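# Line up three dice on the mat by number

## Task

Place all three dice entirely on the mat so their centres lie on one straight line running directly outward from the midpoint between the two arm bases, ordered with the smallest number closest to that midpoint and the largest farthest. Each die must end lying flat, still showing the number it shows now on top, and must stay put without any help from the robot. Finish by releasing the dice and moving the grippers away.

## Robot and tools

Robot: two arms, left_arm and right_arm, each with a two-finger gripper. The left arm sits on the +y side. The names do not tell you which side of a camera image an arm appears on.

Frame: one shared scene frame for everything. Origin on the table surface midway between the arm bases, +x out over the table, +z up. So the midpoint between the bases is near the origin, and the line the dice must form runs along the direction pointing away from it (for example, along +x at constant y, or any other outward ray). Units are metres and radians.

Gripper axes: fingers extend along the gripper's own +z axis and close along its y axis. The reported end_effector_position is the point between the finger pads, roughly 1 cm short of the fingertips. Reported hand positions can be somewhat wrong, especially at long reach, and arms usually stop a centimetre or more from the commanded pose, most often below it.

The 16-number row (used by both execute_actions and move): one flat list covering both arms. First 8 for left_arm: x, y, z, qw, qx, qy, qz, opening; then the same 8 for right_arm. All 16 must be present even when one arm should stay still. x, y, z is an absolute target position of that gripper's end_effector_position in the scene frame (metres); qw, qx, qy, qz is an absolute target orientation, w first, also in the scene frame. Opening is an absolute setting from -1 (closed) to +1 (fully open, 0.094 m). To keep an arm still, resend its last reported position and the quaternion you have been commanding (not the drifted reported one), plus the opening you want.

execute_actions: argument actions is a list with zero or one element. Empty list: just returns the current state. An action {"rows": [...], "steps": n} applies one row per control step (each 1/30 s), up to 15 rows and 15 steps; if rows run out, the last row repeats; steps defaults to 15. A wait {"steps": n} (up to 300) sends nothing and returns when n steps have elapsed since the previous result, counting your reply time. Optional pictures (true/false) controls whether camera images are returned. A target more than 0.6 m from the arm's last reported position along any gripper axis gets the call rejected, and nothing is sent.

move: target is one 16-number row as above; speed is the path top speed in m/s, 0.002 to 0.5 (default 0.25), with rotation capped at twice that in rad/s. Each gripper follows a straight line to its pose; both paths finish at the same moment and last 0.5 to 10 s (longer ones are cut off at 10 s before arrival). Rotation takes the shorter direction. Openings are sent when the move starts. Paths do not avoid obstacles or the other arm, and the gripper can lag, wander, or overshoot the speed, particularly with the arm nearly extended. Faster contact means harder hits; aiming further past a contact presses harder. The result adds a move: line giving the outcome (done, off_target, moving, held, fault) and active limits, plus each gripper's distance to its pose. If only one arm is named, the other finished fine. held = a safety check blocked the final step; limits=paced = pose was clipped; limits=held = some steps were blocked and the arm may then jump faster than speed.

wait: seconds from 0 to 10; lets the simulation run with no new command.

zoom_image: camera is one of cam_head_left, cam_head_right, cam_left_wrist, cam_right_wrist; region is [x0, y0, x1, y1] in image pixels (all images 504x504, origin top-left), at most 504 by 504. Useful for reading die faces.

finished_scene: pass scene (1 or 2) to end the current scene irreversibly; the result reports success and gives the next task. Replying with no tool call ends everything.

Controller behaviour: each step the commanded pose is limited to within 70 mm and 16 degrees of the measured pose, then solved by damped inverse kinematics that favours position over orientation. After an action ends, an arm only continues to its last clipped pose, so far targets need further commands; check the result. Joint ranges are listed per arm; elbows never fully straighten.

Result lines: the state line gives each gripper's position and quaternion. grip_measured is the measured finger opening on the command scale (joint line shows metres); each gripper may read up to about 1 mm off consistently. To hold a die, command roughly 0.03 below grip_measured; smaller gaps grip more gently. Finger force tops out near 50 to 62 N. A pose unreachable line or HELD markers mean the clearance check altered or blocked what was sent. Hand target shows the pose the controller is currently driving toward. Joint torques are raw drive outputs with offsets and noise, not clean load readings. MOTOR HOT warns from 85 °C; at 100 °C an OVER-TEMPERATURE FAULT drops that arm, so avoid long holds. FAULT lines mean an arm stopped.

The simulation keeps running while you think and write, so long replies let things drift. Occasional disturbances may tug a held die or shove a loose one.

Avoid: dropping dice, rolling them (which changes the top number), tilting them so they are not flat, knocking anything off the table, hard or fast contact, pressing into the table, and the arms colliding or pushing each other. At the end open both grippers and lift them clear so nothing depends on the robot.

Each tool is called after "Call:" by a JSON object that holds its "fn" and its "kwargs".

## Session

Call:
{"fn": "execute_actions", "kwargs": {"actions": []}}

Scene clock: 0.00 s of 4800.00 s.
left_arm: end_effector_position=(+0.4217, +0.8418, +0.3022) grip_measured=+1.000 end_effector_quat_wxyz=(+0.721, -0.563, +0.379, +0.135) | right_arm: end_effector_position=(+0.3291, +0.4855, +0.3727) grip_measured=+1.000 end_effector_quat_wxyz=(-0.320, +0.663, -0.425, -0.527)
Joint positions: left_arm=[ 0.576  1.524  0.881  0.727 -0.397 -0.76   0.094] | right_arm=[ 0.942  2.242  2.412 -0.67  -1.046 -0.417  0.094]
Joint velocities: left_arm=[-0.005 -0.005 -0.007 -0.007 -0.051 -0.007  0.   ] | right_arm=[-0.005 -0.005  0.007 -0.007  0.037  0.022  0.   ]
Joint torques (N m, as the arm reports them, + toward a larger angle): no reading
Motor temperatures (°C, as the motors report them): left_arm=[21 24 24 22 21 24] | right_arm=[24 25 24 23 22 24]
Hand target (left_arm): +0.425, +0.845, +0.323; +0.735, -0.555, +0.366, +0.132
Hand target (right_arm): +0.330, +0.487, +0.382; -0.329, +0.664, -0.417, -0.526

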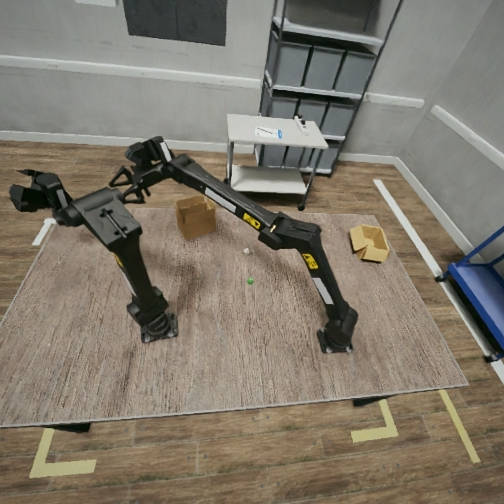

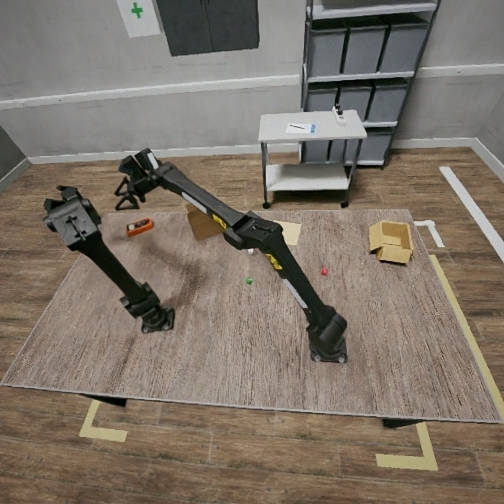

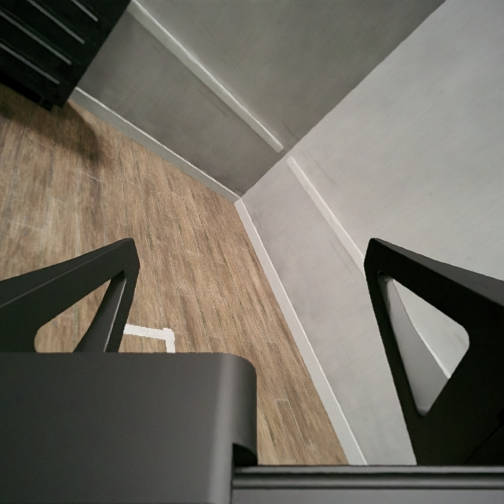

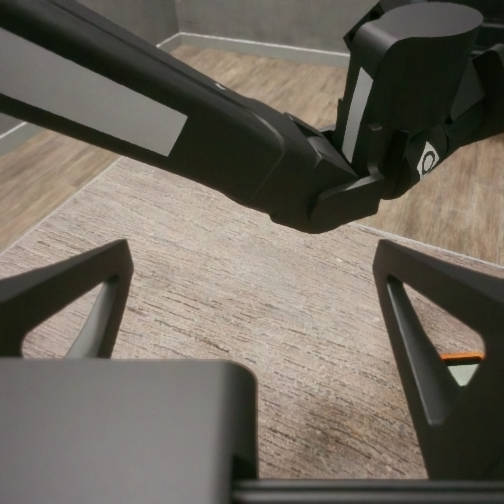

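Call:
{"fn": "move", "kwargs": {"target": [0.425,0.845,0.323,0.735,-0.555,0.366,0.132,1,0.33,0.0,0.3,0,0,1,0,1], "speed": 0.4}}

Call:
{"fn": "move", "kwargs": {"target": [0.3,0.45,0.25,0,0,1,0,1,0.36,-0.1,0.27,0,0,1,0,1], "speed": 0.4}}

Scene clock: 9.07 s of 4800.00 s.
left_arm: end_effector_position=(+0.4217, +0.8418, +0.3022) grip_measured=+1.000 end_effector_quat_wxyz=(+0.721, -0.563, +0.379, +0.135) | right_arm: end_effector_position=(+0.3327, +0.0024, +0.2919) grip_measured=+1.000 end_effector_quat_wxyz=(+0.004, -0.012, +1.000, -0.002)
Joint positions: left_arm=[ 0.576  1.524  0.881  0.727 -0.397 -0.76   0.094] | right_arm=[ 0.63   1.558  1.63  -1.64   0.008  0.59   0.094]
Joint velocities: left_arm=[-0.005 -0.015  0.007 -0.012  0.037  0.081  0.   ] | right_arm=[-0.015  0.005 -0.002 -0.022  0.007  0.037  0.   ]
Joint torques (N m, as the arm reports them, + toward a larger angle): left_arm=[  0.92 -13.69  11.09   2.11  -0.14   0.  ] | right_arm=[ -0.4  -13.37   8.66  -0.17   0.28   0.17]
Motor temperatures (°C, as the motors report them): left_arm=[21 25 27 22 21 24] | right_arm=[24 27 26 23 22 24]
Hand target (left_arm): +0.425, +0.845, +0.323; +0.735, -0.555, +0.366, +0.132
Hand target (right_arm): +0.329, -0.002, +0.298; +0.004, -0.006, +1.000, -0.004
Off the commanded pose (left_arm): 0.021 m, 2 deg.
Off the commanded pose (right_arm): 0.009 m, 2 deg.
After step 90, 2.70 s passed at rest.
move: off_target (left_arm)

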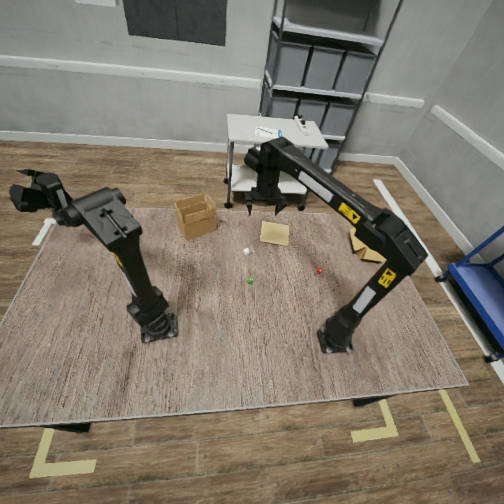

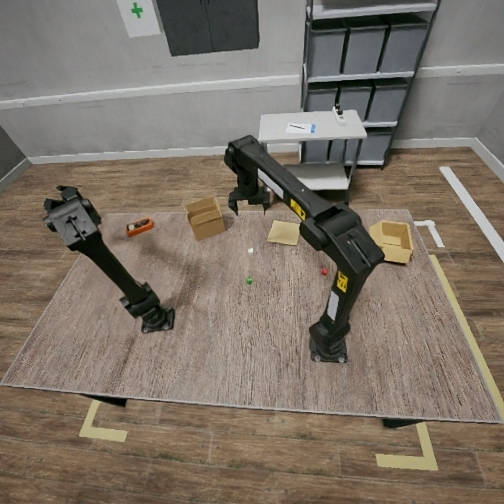

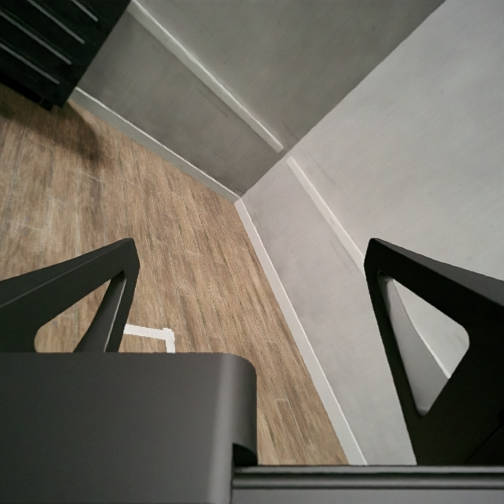

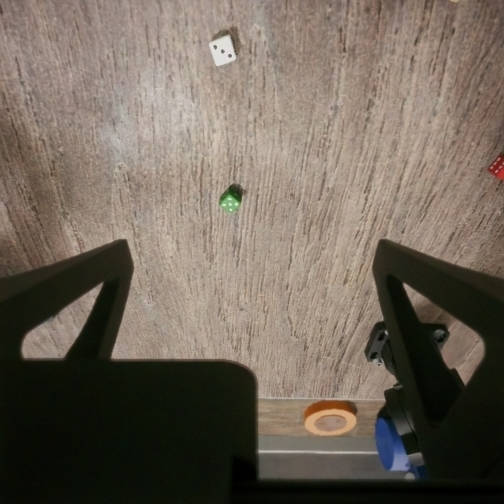

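Scene clock: 12.47 s of 4800.00 s.
left_arm: end_effector_position=(+0.2850, +0.4484, +0.2260) grip_measured=+1.000 end_effector_quat_wxyz=(-0.018, -0.017, +1.000, -0.014) | right_arm: end_effector_position=(+0.3585, -0.0974, +0.2600) grip_measured=+1.000 end_effector_quat_wxyz=(-0.019, +0.001, +1.000, -0.011)
Joint positions: left_arm=[ 0.112  1.064  1.004 -1.553  0.016  0.268  0.094] | right_arm=[ 0.409  1.519  1.502 -1.597  0.006  0.396  0.094]
Joint velocities: left_arm=[-0.005 -0.024  0.007 -0.017  0.007  0.007  0.   ] | right_arm=[ 0.005 -0.015 -0.022  0.002  0.051  0.022  0.   ]
Joint torques (N m, as the arm reports them, + toward a larger angle): left_arm=[-0.74 -5.74 14.38 -0.07 -0.25  0.02] | right_arm=[ -1.43 -13.93   8.4    1.24   0.03  -0.07]
Motor temperatures (°C, as the motors report them): left_arm=[21 25 28 22 21 24] | right_arm=[24 27 27 23 22 24]
Hand target (left_arm): +0.297, +0.450, +0.248; +0.002, -0.007, +1.000, -0.005
Hand target (right_arm): +0.359, -0.100, +0.270; -0.001, +0.000, +1.000, -0.002
Off the commanded pose (left_arm): 0.028 m, 3 deg.
Off the commanded pose (right_arm): 0.010 m, 3 deg.
move: off_target (left_arm, right_arm)

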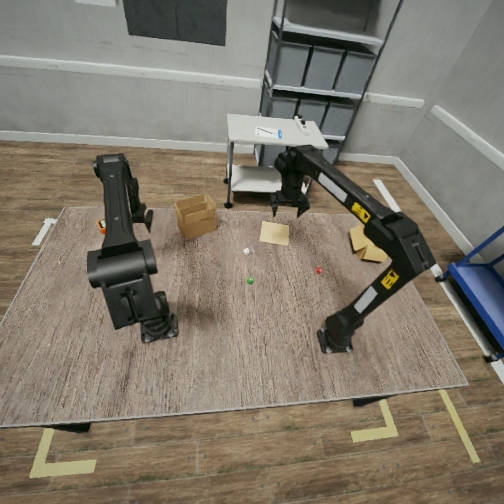

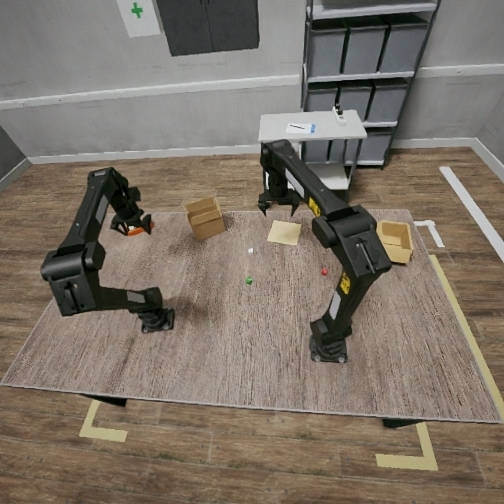

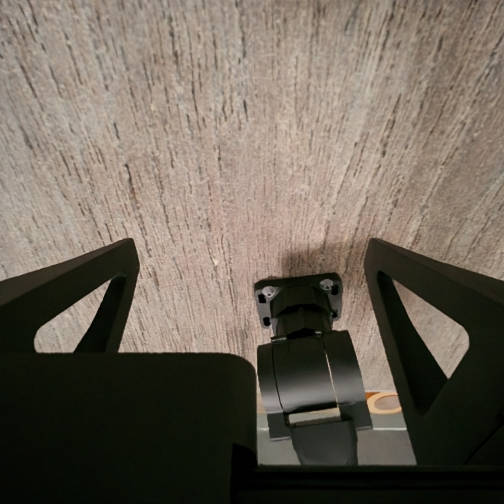

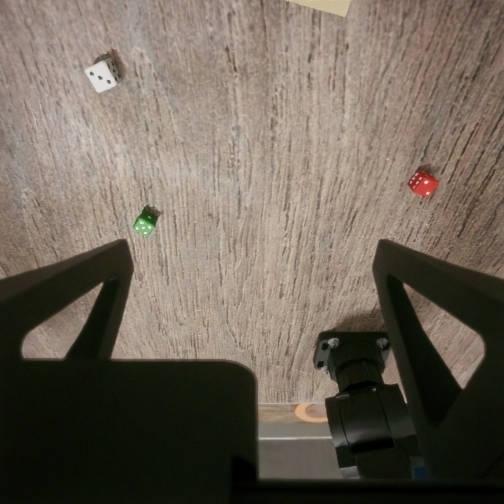

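Call:
{"fn": "move", "kwargs": {"target": [0.3,0.45,0.25,0,0,1,0,1,0.205,0.03,0.045,0,0.23,0.973,0,0.6], "speed": 0.3}}

Scene clock: 20.63 s of 4800.00 s.
left_arm: end_effector_position=(+0.2873, +0.4496, +0.2293) grip_measured=+1.000 end_effector_quat_wxyz=(-0.016, -0.012, +1.000, -0.007) | right_arm: end_effector_position=(+0.2043, +0.0309, +0.0522) grip_measured=+0.602 end_effector_quat_wxyz=(+0.000, +0.223, +0.975, +0.006)
Joint positions: left_arm=[ 0.106  1.065  1.014 -1.553  0.005  0.271  0.094] | right_arm=[ 0.876  1.521  0.927 -0.965 -0.005  1.31   0.075]
Joint velocities: left_arm=[-0.005 -0.024 -0.007  0.002 -0.037  0.037  0.   ] | right_arm=[-0.005 -0.015 -0.002 -0.012 -0.007 -0.037 -0.001]
Joint torques (N m, as the arm reports them, + toward a larger angle): left_arm=[-1.01 -5.4  14.1   0.01 -0.3   0.09] | right_arm=[-0.78 -9.01  7.25  1.21  0.37  0.1 ]
Motor temperatures (°C, as the motors report them): left_arm=[21 24 30 22 21 24] | right_arm=[24 27 27 23 22 24]
Hand target (left_arm): +0.299, +0.450, +0.250; +0.000, +0.000, +1.000, +0.000
Hand target (right_arm): +0.208, +0.032, +0.044; +0.001, +0.230, +0.973, +0.004
Off the commanded pose (left_arm): 0.024 m, 2 deg.
Off the commanded pose (right_arm): 0.007 m, 1 deg.
After step 90, 3.50 s passed at rest.
move: off_target (left_arm)

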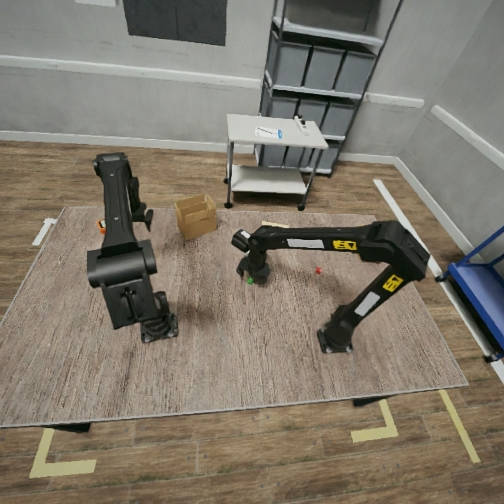

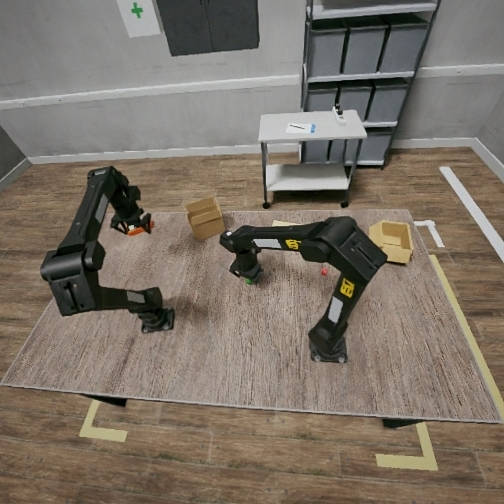

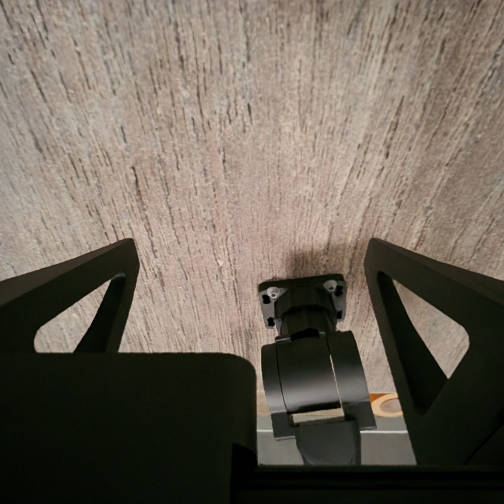

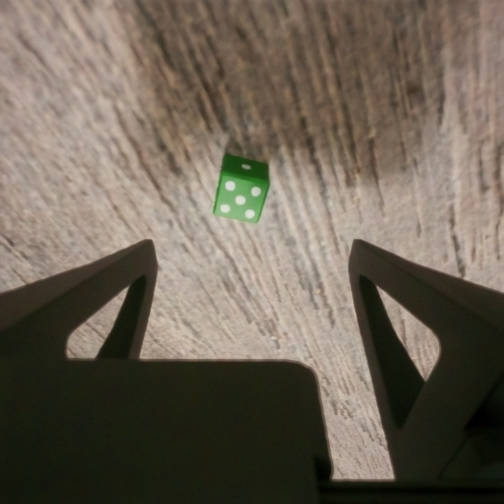

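Call:
{"fn": "move", "kwargs": {"target": [0.3,0.45,0.25,0,0,1,0,1,0.21,0.037,0.012,0,0.34,0.94,0,0.6], "speed": 0.1}}

Scene clock: 24.70 s of 4800.00 s.
left_arm: end_effector_position=(+0.2873, +0.4496, +0.2293) grip_measured=+1.000 end_effector_quat_wxyz=(-0.016, -0.012, +1.000, -0.007) | right_arm: end_effector_position=(+0.2102, +0.0372, +0.0238) grip_measured=+0.602 end_effector_quat_wxyz=(+0.001, +0.335, +0.942, +0.007)
Joint positions: left_arm=[ 0.106  1.065  1.014 -1.553  0.005  0.271  0.094] | right_arm=[ 0.876  1.589  0.916 -0.884 -0.003  1.545  0.075]
Joint velocities: left_arm=[-0.005  0.015  0.002 -0.017  0.051 -0.081  0.   ] | right_arm=[ 0.005 -0.005  0.002  0.002  0.022  0.007 -0.   ]
Joint torques (N m, as the arm reports them, + toward a larger angle): left_arm=[-1.18 -5.83 14.28 -0.14 -0.34  0.1 ] | right_arm=[-0.18 -8.99  6.82  1.29  0.33  0.16]
Motor temperatures (°C, as the motors report them): left_arm=[21 24 31 22 21 24] | right_arm=[24 26 27 23 22 24]
Hand target (left_arm): +0.299, +0.450, +0.250; +0.000, +0.000, +1.000, -0.000
Hand target (right_arm): +0.210, +0.037, +0.012; +0.000, +0.340, +0.940, -0.000
Off the commanded pose (left_arm): 0.024 m, 2 deg.
Off the commanded pose (right_arm): 0.012 m, 1 deg.
move: off_target (left_arm, right_arm)

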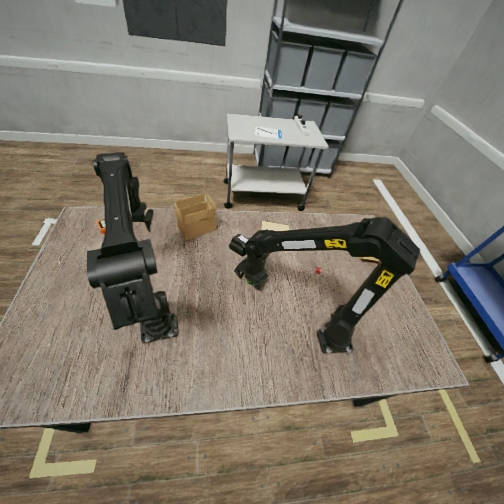

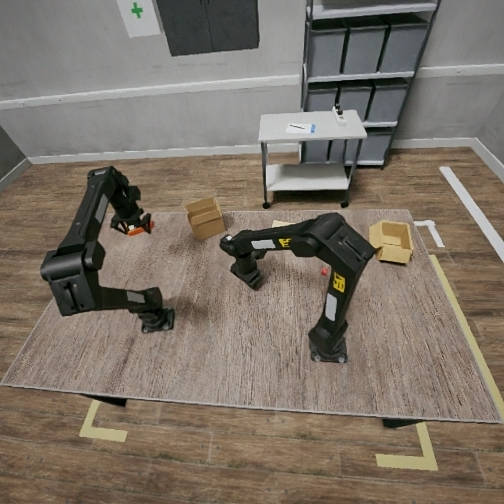

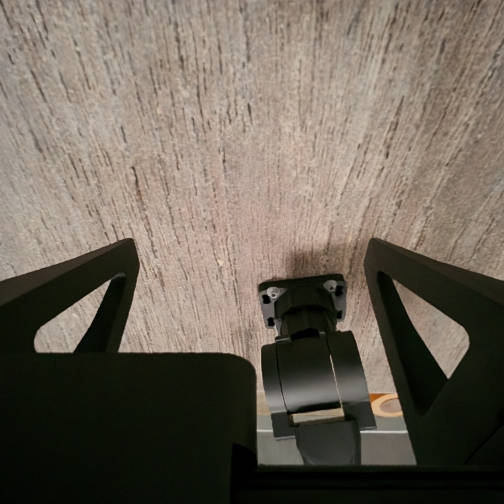

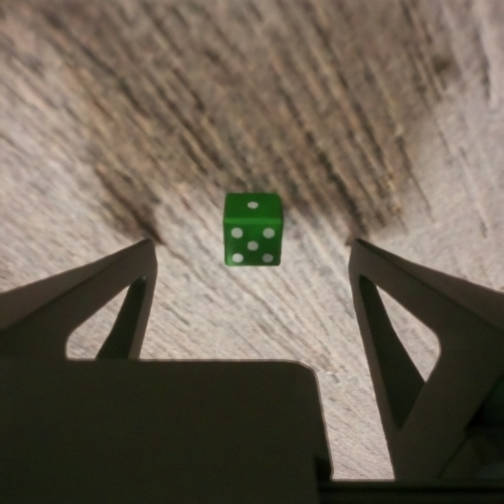

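Slightly forward and down.

Call:
{"fn": "move", "kwargs": {"target": [0.3,0.45,0.25,0,0,1,0,1,0.214,0.032,0.008,0,0.34,0.94,0,0.6], "speed": 0.05}}

Call:
{"fn": "move", "kwargs": {"target": [0.3,0.45,0.25,0,0,1,0,1,0.214,0.032,0.012,0,0.34,0.94,0,-0.72]}}

Call:
{"fn": "move", "kwargs": {"target": [0.3,0.45,0.25,0,0,1,0,1,0.23,0.02,0.09,0,0.3,0.954,0,-0.72]}}

Call:
{"fn": "move", "kwargs": {"target": [0.3,0.45,0.25,0,0,1,0,1,0.5,-0.1,0.17,0,0,1,0,-0.72], "speed": 0.35}}

Scene clock: 33.07 s of 4800.00 s.
left_arm: end_effector_position=(+0.2873, +0.4496, +0.2293) grip_measured=+1.000 end_effector_quat_wxyz=(-0.016, -0.012, +1.000, -0.007) | right_arm: end_effector_position=(+0.2112, +0.0352, +0.0208) grip_measured=+0.602 end_effector_quat_wxyz=(+0.001, +0.339, +0.941, +0.008)
Joint positions: left_arm=[ 0.106  1.065  1.014 -1.553  0.005  0.271  0.094] | right_arm=[ 0.871  1.591  0.908 -0.871 -0.003  1.547  0.075]
Joint velocities: left_arm=[-0.005 -0.015  0.002  0.002  0.037 -0.051  0.   ] | right_arm=[ 0.005  0.005  0.022 -0.027 -0.081 -0.022 -0.001]
Joint torques (N m, as the arm reports them, + toward a larger angle): left_arm=[-1.56 -5.66 14.   -0.16 -0.3   0.13] | right_arm=[-1.21 -8.69  6.53  1.38  0.31 -0.01]
Motor temperatures (°C, as the motors report them): left_arm=[21 24 32 22 21 24] | right_arm=[24 26 27 23 22 24]
Hand target (left_arm): +0.299, +0.450, +0.250; +0.000, +0.000, +1.000, -0.000
Hand target (right_arm): +0.214, +0.032, +0.008; +0.000, +0.340, +0.940, +0.000
Off the commanded pose (left_arm): 0.024 m, 2 deg.
Off the commanded pose (right_arm): 0.014 m, 1 deg.
After step 90, 4.60 s passed at rest.
move: off_target (left_arm, right_arm)

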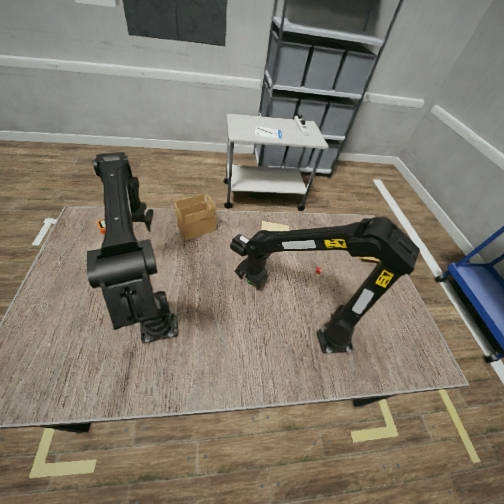

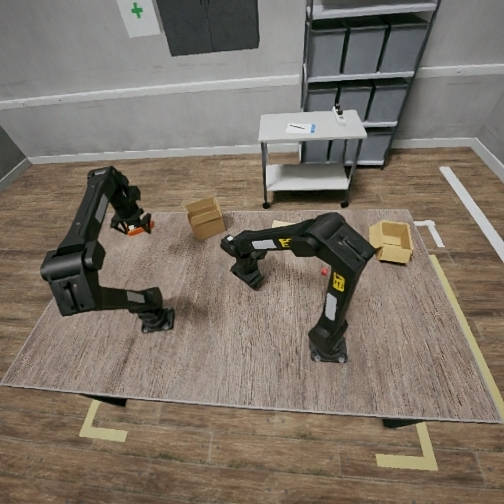

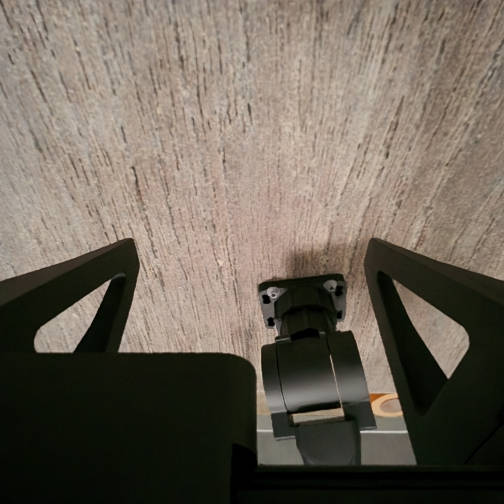

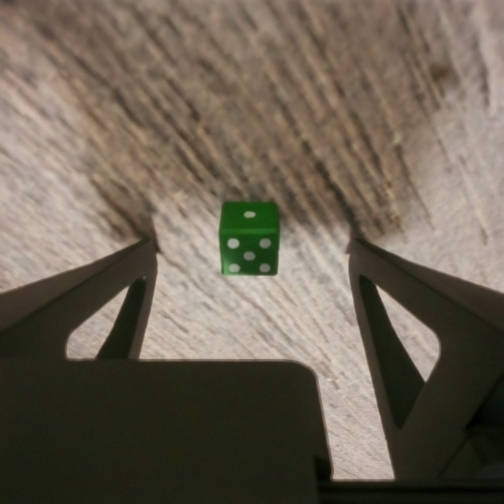

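Scene clock: 33.77 s of 4800.00 s.
left_arm: end_effector_position=(+0.2873, +0.4496, +0.2293) grip_measured=+1.000 end_effector_quat_wxyz=(-0.016, -0.012, +1.000, -0.007) | right_arm: end_effector_position=(+0.2112, +0.0352, +0.0208) grip_measured=-0.613 end_effector_quat_wxyz=(+0.001, +0.339, +0.941, +0.008)
Joint positions: left_arm=[ 0.106  1.065  1.014 -1.553  0.005  0.271  0.094] | right_arm=[ 0.871  1.591  0.908 -0.871 -0.003  1.547  0.018]
Joint velocities: left_arm=[ 0.005  0.005  0.007 -0.012  0.081 -0.007  0.   ] | right_arm=[-0.005 -0.024  0.007 -0.002 -0.007 -0.037  0.   ]
Joint torques (N m, as the arm reports them, + toward a larger angle): left_arm=[-0.6  -5.43 14.1  -0.18 -0.34  0.05] | right_arm=[-0.86 -9.05  6.74  0.69  0.32 -0.01]
Motor temperatures (°C, as the motors report them): left_arm=[21 24 32 22 21 24] | right_arm=[24 26 27 23 22 24]
Hand target (left_arm): +0.299, +0.450, +0.250; +0.000, +0.000, +1.000, -0.000
Hand target (right_arm): +0.214, +0.032, +0.012; -0.000, +0.340, +0.940, -0.000
Off the commanded pose (left_arm): 0.024 m, 2 deg.
Off the commanded pose (right_arm): 0.010 m, 1 deg.
move: off_target (left_arm)

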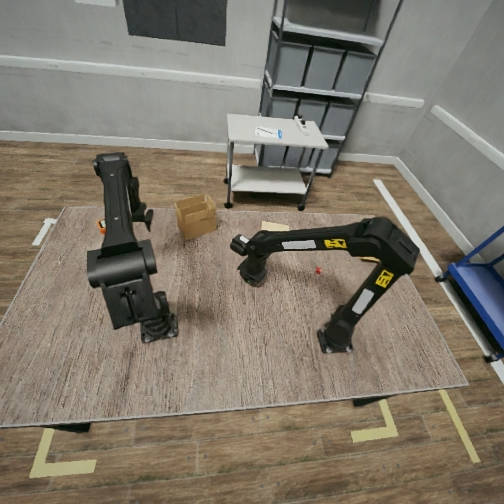

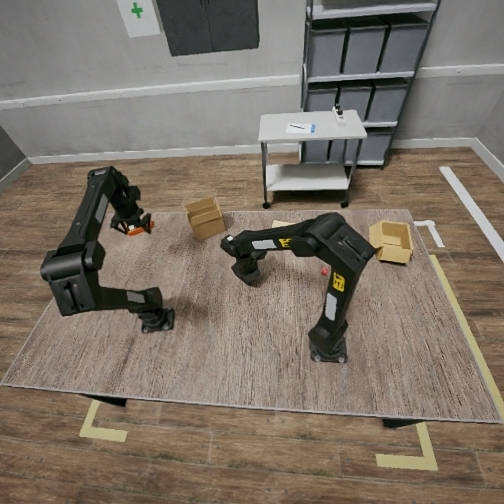

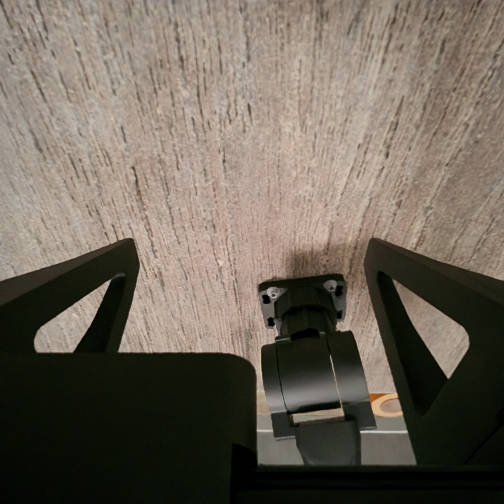

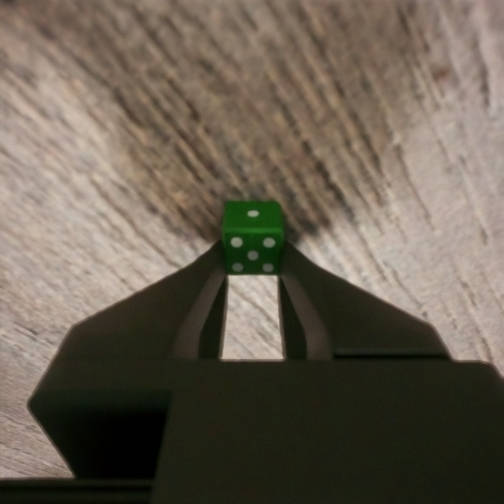

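Scene clock: 34.67 s of 4800.00 s.
left_arm: end_effector_position=(+0.2873, +0.4496, +0.2293) grip_measured=+1.000 end_effector_quat_wxyz=(-0.016, -0.012, +1.000, -0.007) | right_arm: end_effector_position=(+0.2206, +0.0133, +0.0777) grip_measured=-0.613 end_effector_quat_wxyz=(-0.004, +0.303, +0.953, -0.010)
Joint positions: left_arm=[ 0.106  1.065  1.014 -1.553  0.005  0.271  0.094] | right_arm=[ 0.817  1.497  0.978 -1.073  0.001  1.417  0.018]
Joint velocities: left_arm=[-0.015  0.005 -0.002 -0.002  0.007  0.007  0.   ] | right_arm=[-0.015  0.005 -0.012 -0.007 -0.037 -0.081 -0.001]
Joint torques (N m, as the arm reports them, + toward a larger angle): left_arm=[-1.11 -4.73 14.02 -0.21 -0.3   0.08] | right_arm=[ -0.43 -10.5    9.75  -0.34   0.21  -0.02]
Motor temperatures (°C, as the motors report them): left_arm=[21 24 33 22 21 24] | right_arm=[24 26 27 23 22 24]
Hand target (left_arm): +0.299, +0.450, +0.250; +0.000, +0.000, +1.000, -0.000
Hand target (right_arm): +0.229, +0.019, +0.090; +0.000, +0.300, +0.954, -0.001
Off the commanded pose (left_arm): 0.024 m, 2 deg.
Off the commanded pose (right_arm): 0.017 m, 1 deg.
move: off_target (left_arm, right_arm)

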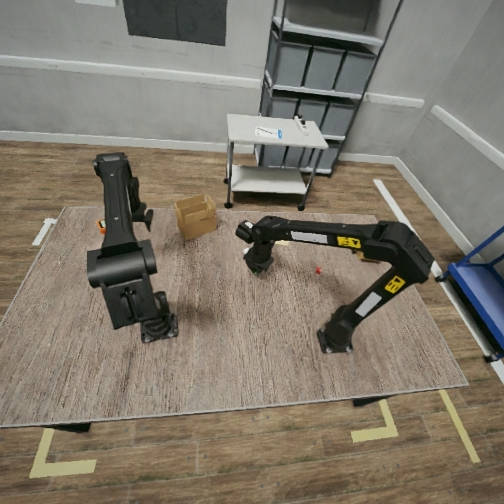

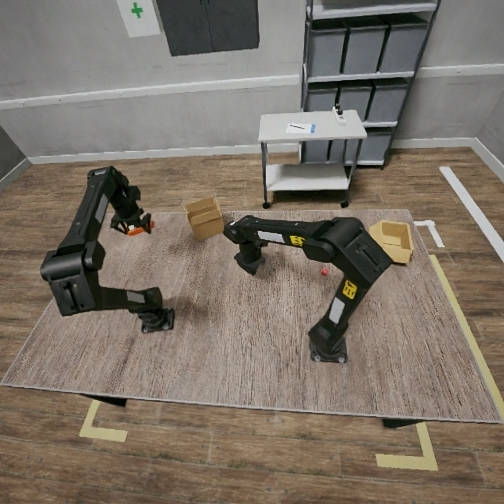

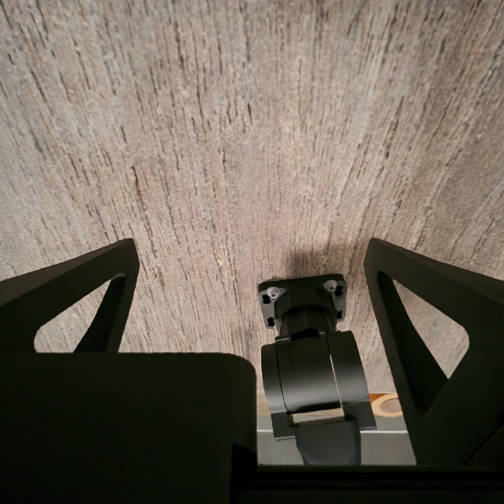

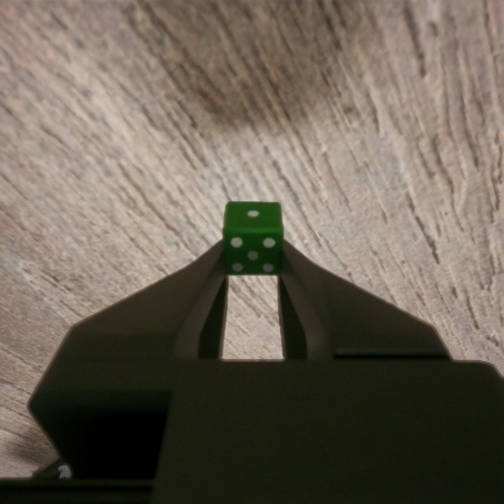

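Scene clock: 36.30 s of 4800.00 s.
left_arm: end_effector_position=(+0.2873, +0.4496, +0.2293) grip_measured=+1.000 end_effector_quat_wxyz=(-0.016, -0.012, +1.000, -0.007) | right_arm: end_effector_position=(+0.4868, -0.1095, +0.1735) grip_measured=-0.613 end_effector_quat_wxyz=(+0.001, +0.009, +1.000, -0.004)
Joint positions: left_arm=[ 0.106  1.065  1.014 -1.553  0.005  0.271  0.094] | right_arm=[ 0.301  1.822  1.661 -1.411  0.008  0.305  0.018]
Joint velocities: left_arm=[-0.005 -0.015 -0.022 -0.002 -0.095 -0.022  0.   ] | right_arm=[ 0.005 -0.015 -0.012 -0.012  0.007 -0.11  -0.   ]
Joint torques (N m, as the arm reports them, + toward a larger angle): left_arm=[-0.43 -5.31 14.25 -0.19 -0.32  0.07] | right_arm=[  0.63 -13.78  11.81  -0.18  -0.03  -0.03]
Motor temperatures (°C, as the motors report them): left_arm=[21 24 33 22 21 24] | right_arm=[24 26 27 23 22 24]
Hand target (left_arm): +0.299, +0.450, +0.250; +0.000, +0.000, +1.000, -0.000
Hand target (right_arm): +0.497, -0.101, +0.172; -0.002, +0.000, +1.000, -0.003
Off the commanded pose (left_arm): 0.024 m, 2 deg.
Off the commanded pose (right_arm): 0.017 m, 1 deg.
move: off_target (left_arm, right_arm)

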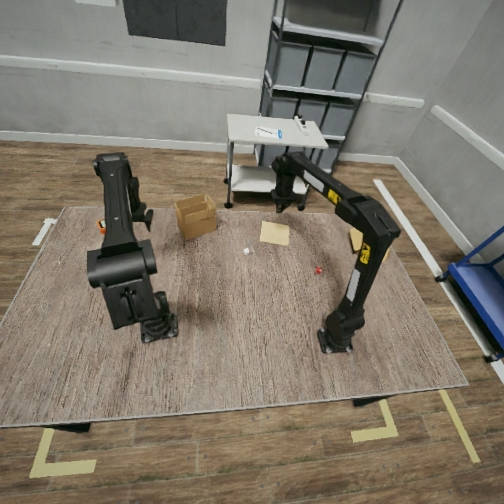

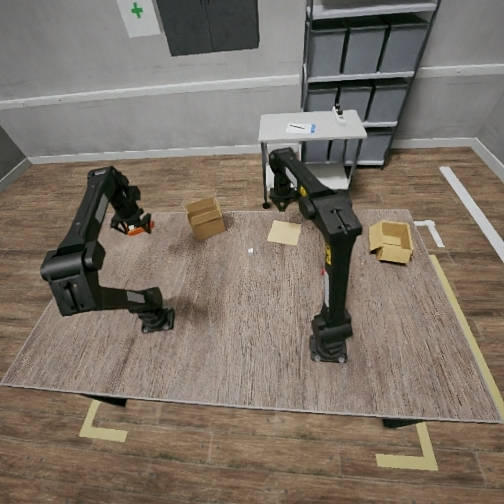

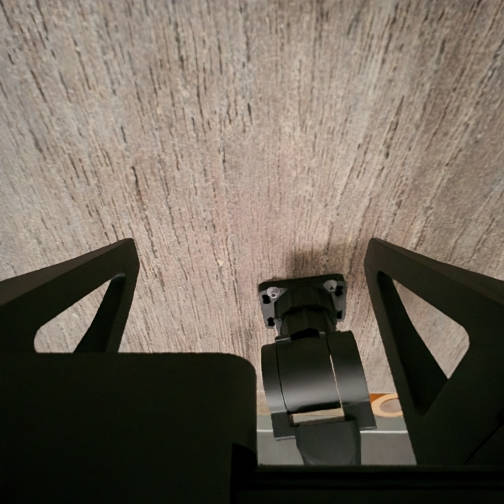

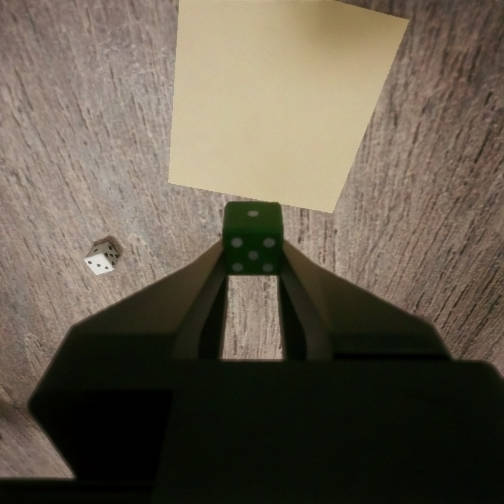

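Call:
{"fn": "move", "kwargs": {"target": [0.3,0.45,0.25,0,0,1,0,1,0.525,-0.138,0.055,0,0.17,0.985,0,-0.72]}}

Call:
{"fn": "move", "kwargs": {"target": [0.3,0.45,0.25,0,0,1,0,1,0.525,-0.138,0.014,0,0.17,0.985,0,-0.72], "speed": 0.06}}

Scene clock: 42.67 s of 4800.00 s.
left_arm: end_effector_position=(+0.2873, +0.4496, +0.2293) grip_measured=+1.000 end_effector_quat_wxyz=(-0.016, -0.012, +1.000, -0.007) | right_arm: end_effector_position=(+0.5204, -0.1371, +0.0634) grip_measured=-0.613 end_effector_quat_wxyz=(-0.002, +0.162, +0.987, -0.003)
Joint positions: left_arm=[ 0.106  1.065  1.014 -1.553  0.005  0.271  0.094] | right_arm=[ 0.238  1.97   1.585 -1.191  0.004  0.549  0.018]
Joint velocities: left_arm=[-0.005 -0.005 -0.017 -0.012  0.051  0.022  0.   ] | right_arm=[ 0.005 -0.005 -0.007  0.002  0.037 -0.066 -0.   ]
Joint torques (N m, as the arm reports them, + toward a larger angle): left_arm=[-1.46 -5.52 14.25 -0.28 -0.31  0.06] | right_arm=[ -0.53 -15.88   8.39   1.31  -0.01   0.11]
Motor temperatures (°C, as the motors report them): left_arm=[21 24 33 22 21 24] | right_arm=[24 26 28 23 22 24]
Hand target (left_arm): +0.299, +0.450, +0.250; +0.000, +0.000, +1.000, -0.000
Hand target (right_arm): +0.526, -0.138, +0.055; -0.000, +0.170, +0.985, -0.001
Off the commanded pose (left_arm): 0.024 m, 2 deg.
Off the commanded pose (right_arm): 0.010 m, 1 deg.
After step 90, 2.20 s passed at rest.
move: off_target (left_arm)

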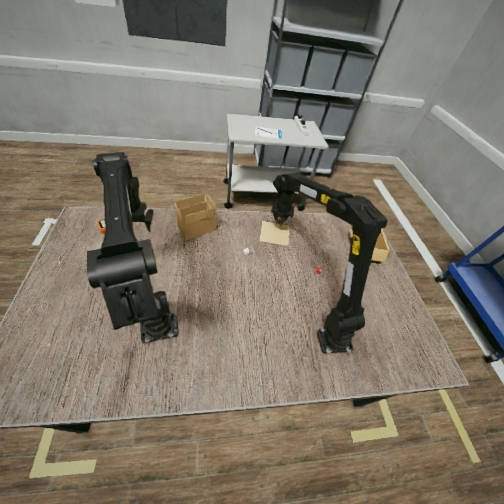

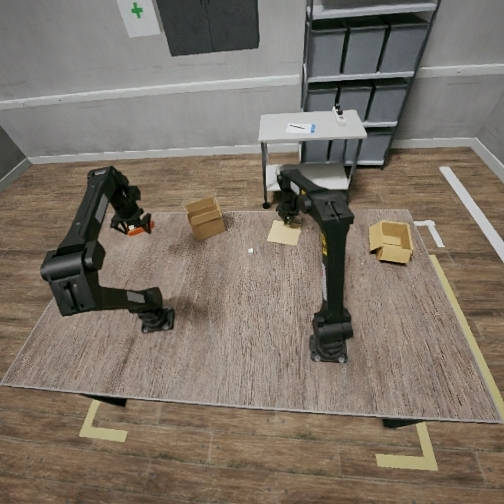

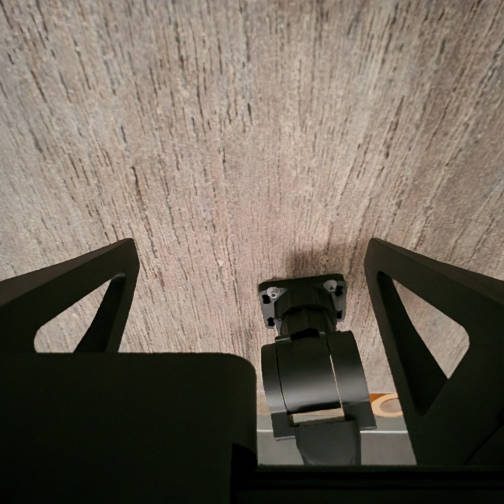

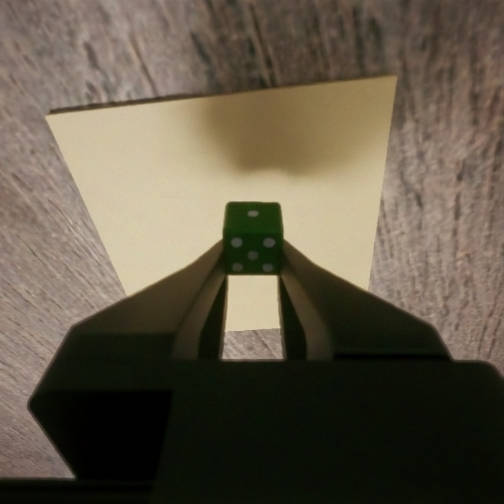

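Scene clock: 43.93 s of 4800.00 s.
left_arm: end_effector_position=(+0.2873, +0.4496, +0.2293) grip_measured=+1.000 end_effector_quat_wxyz=(-0.016, -0.012, +1.000, -0.007) | right_arm: end_effector_position=(+0.5238, -0.1363, +0.0343) grip_measured=-0.613 end_effector_quat_wxyz=(+0.009, +0.164, +0.986, +0.002)
Joint positions: left_arm=[ 0.106  1.065  1.014 -1.553  0.005  0.271  0.094] | right_arm=[ 0.238  1.996  1.543 -1.1    0.004  0.552  0.018]
Joint velocities: left_arm=[-0.015 -0.005 -0.017  0.007  0.037  0.007  0.   ] | right_arm=[-0.015 -0.015 -0.017  0.002  0.007  0.022  0.   ]
Joint torques (N m, as the arm reports them, + toward a larger angle): left_arm=[-1.29 -6.03 14.01  0.05 -0.3   0.04] | right_arm=[ -0.57 -14.85   7.77   1.38   0.02   0.13]
Motor temperatures (°C, as the motors report them): left_arm=[21 24 33 22 21 24] | right_arm=[24 26 28 23 22 24]
Hand target (left_arm): +0.299, +0.450, +0.250; +0.000, +0.000, +1.000, -0.000
Hand target (right_arm): +0.525, -0.138, +0.014; -0.000, +0.170, +0.985, -0.000
Off the commanded pose (left_arm): 0.024 m, 2 deg.
Off the commanded pose (right_arm): 0.020 m, 1 deg.
move: off_target (left_arm, right_arm)

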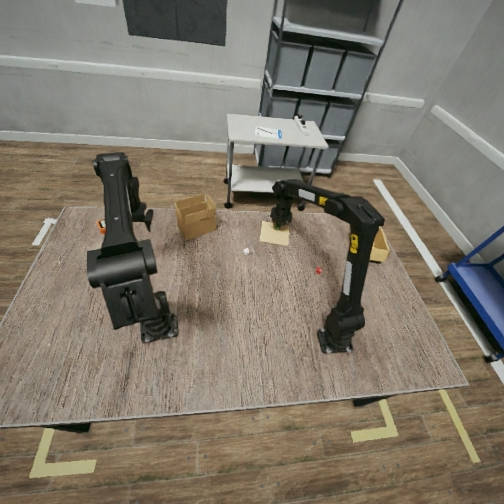

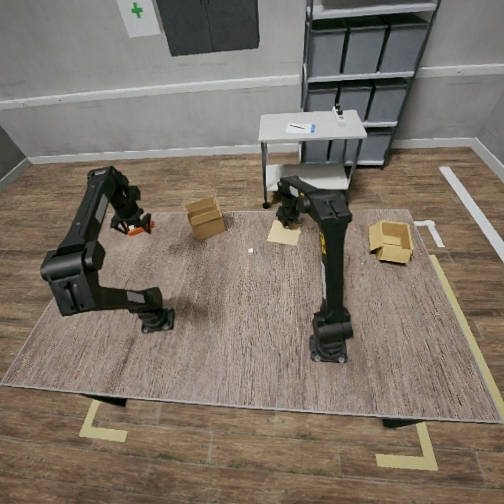

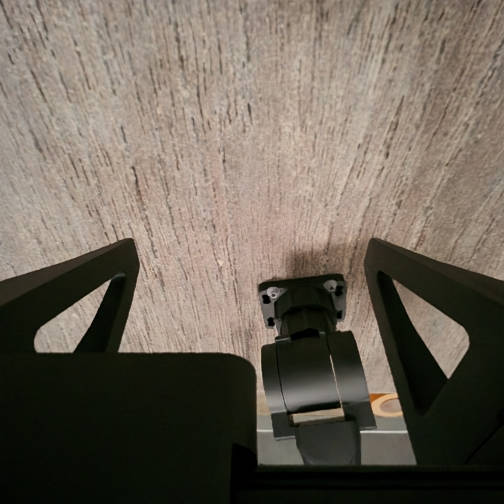

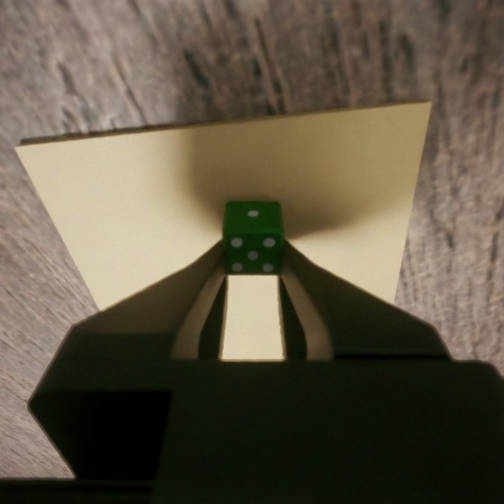

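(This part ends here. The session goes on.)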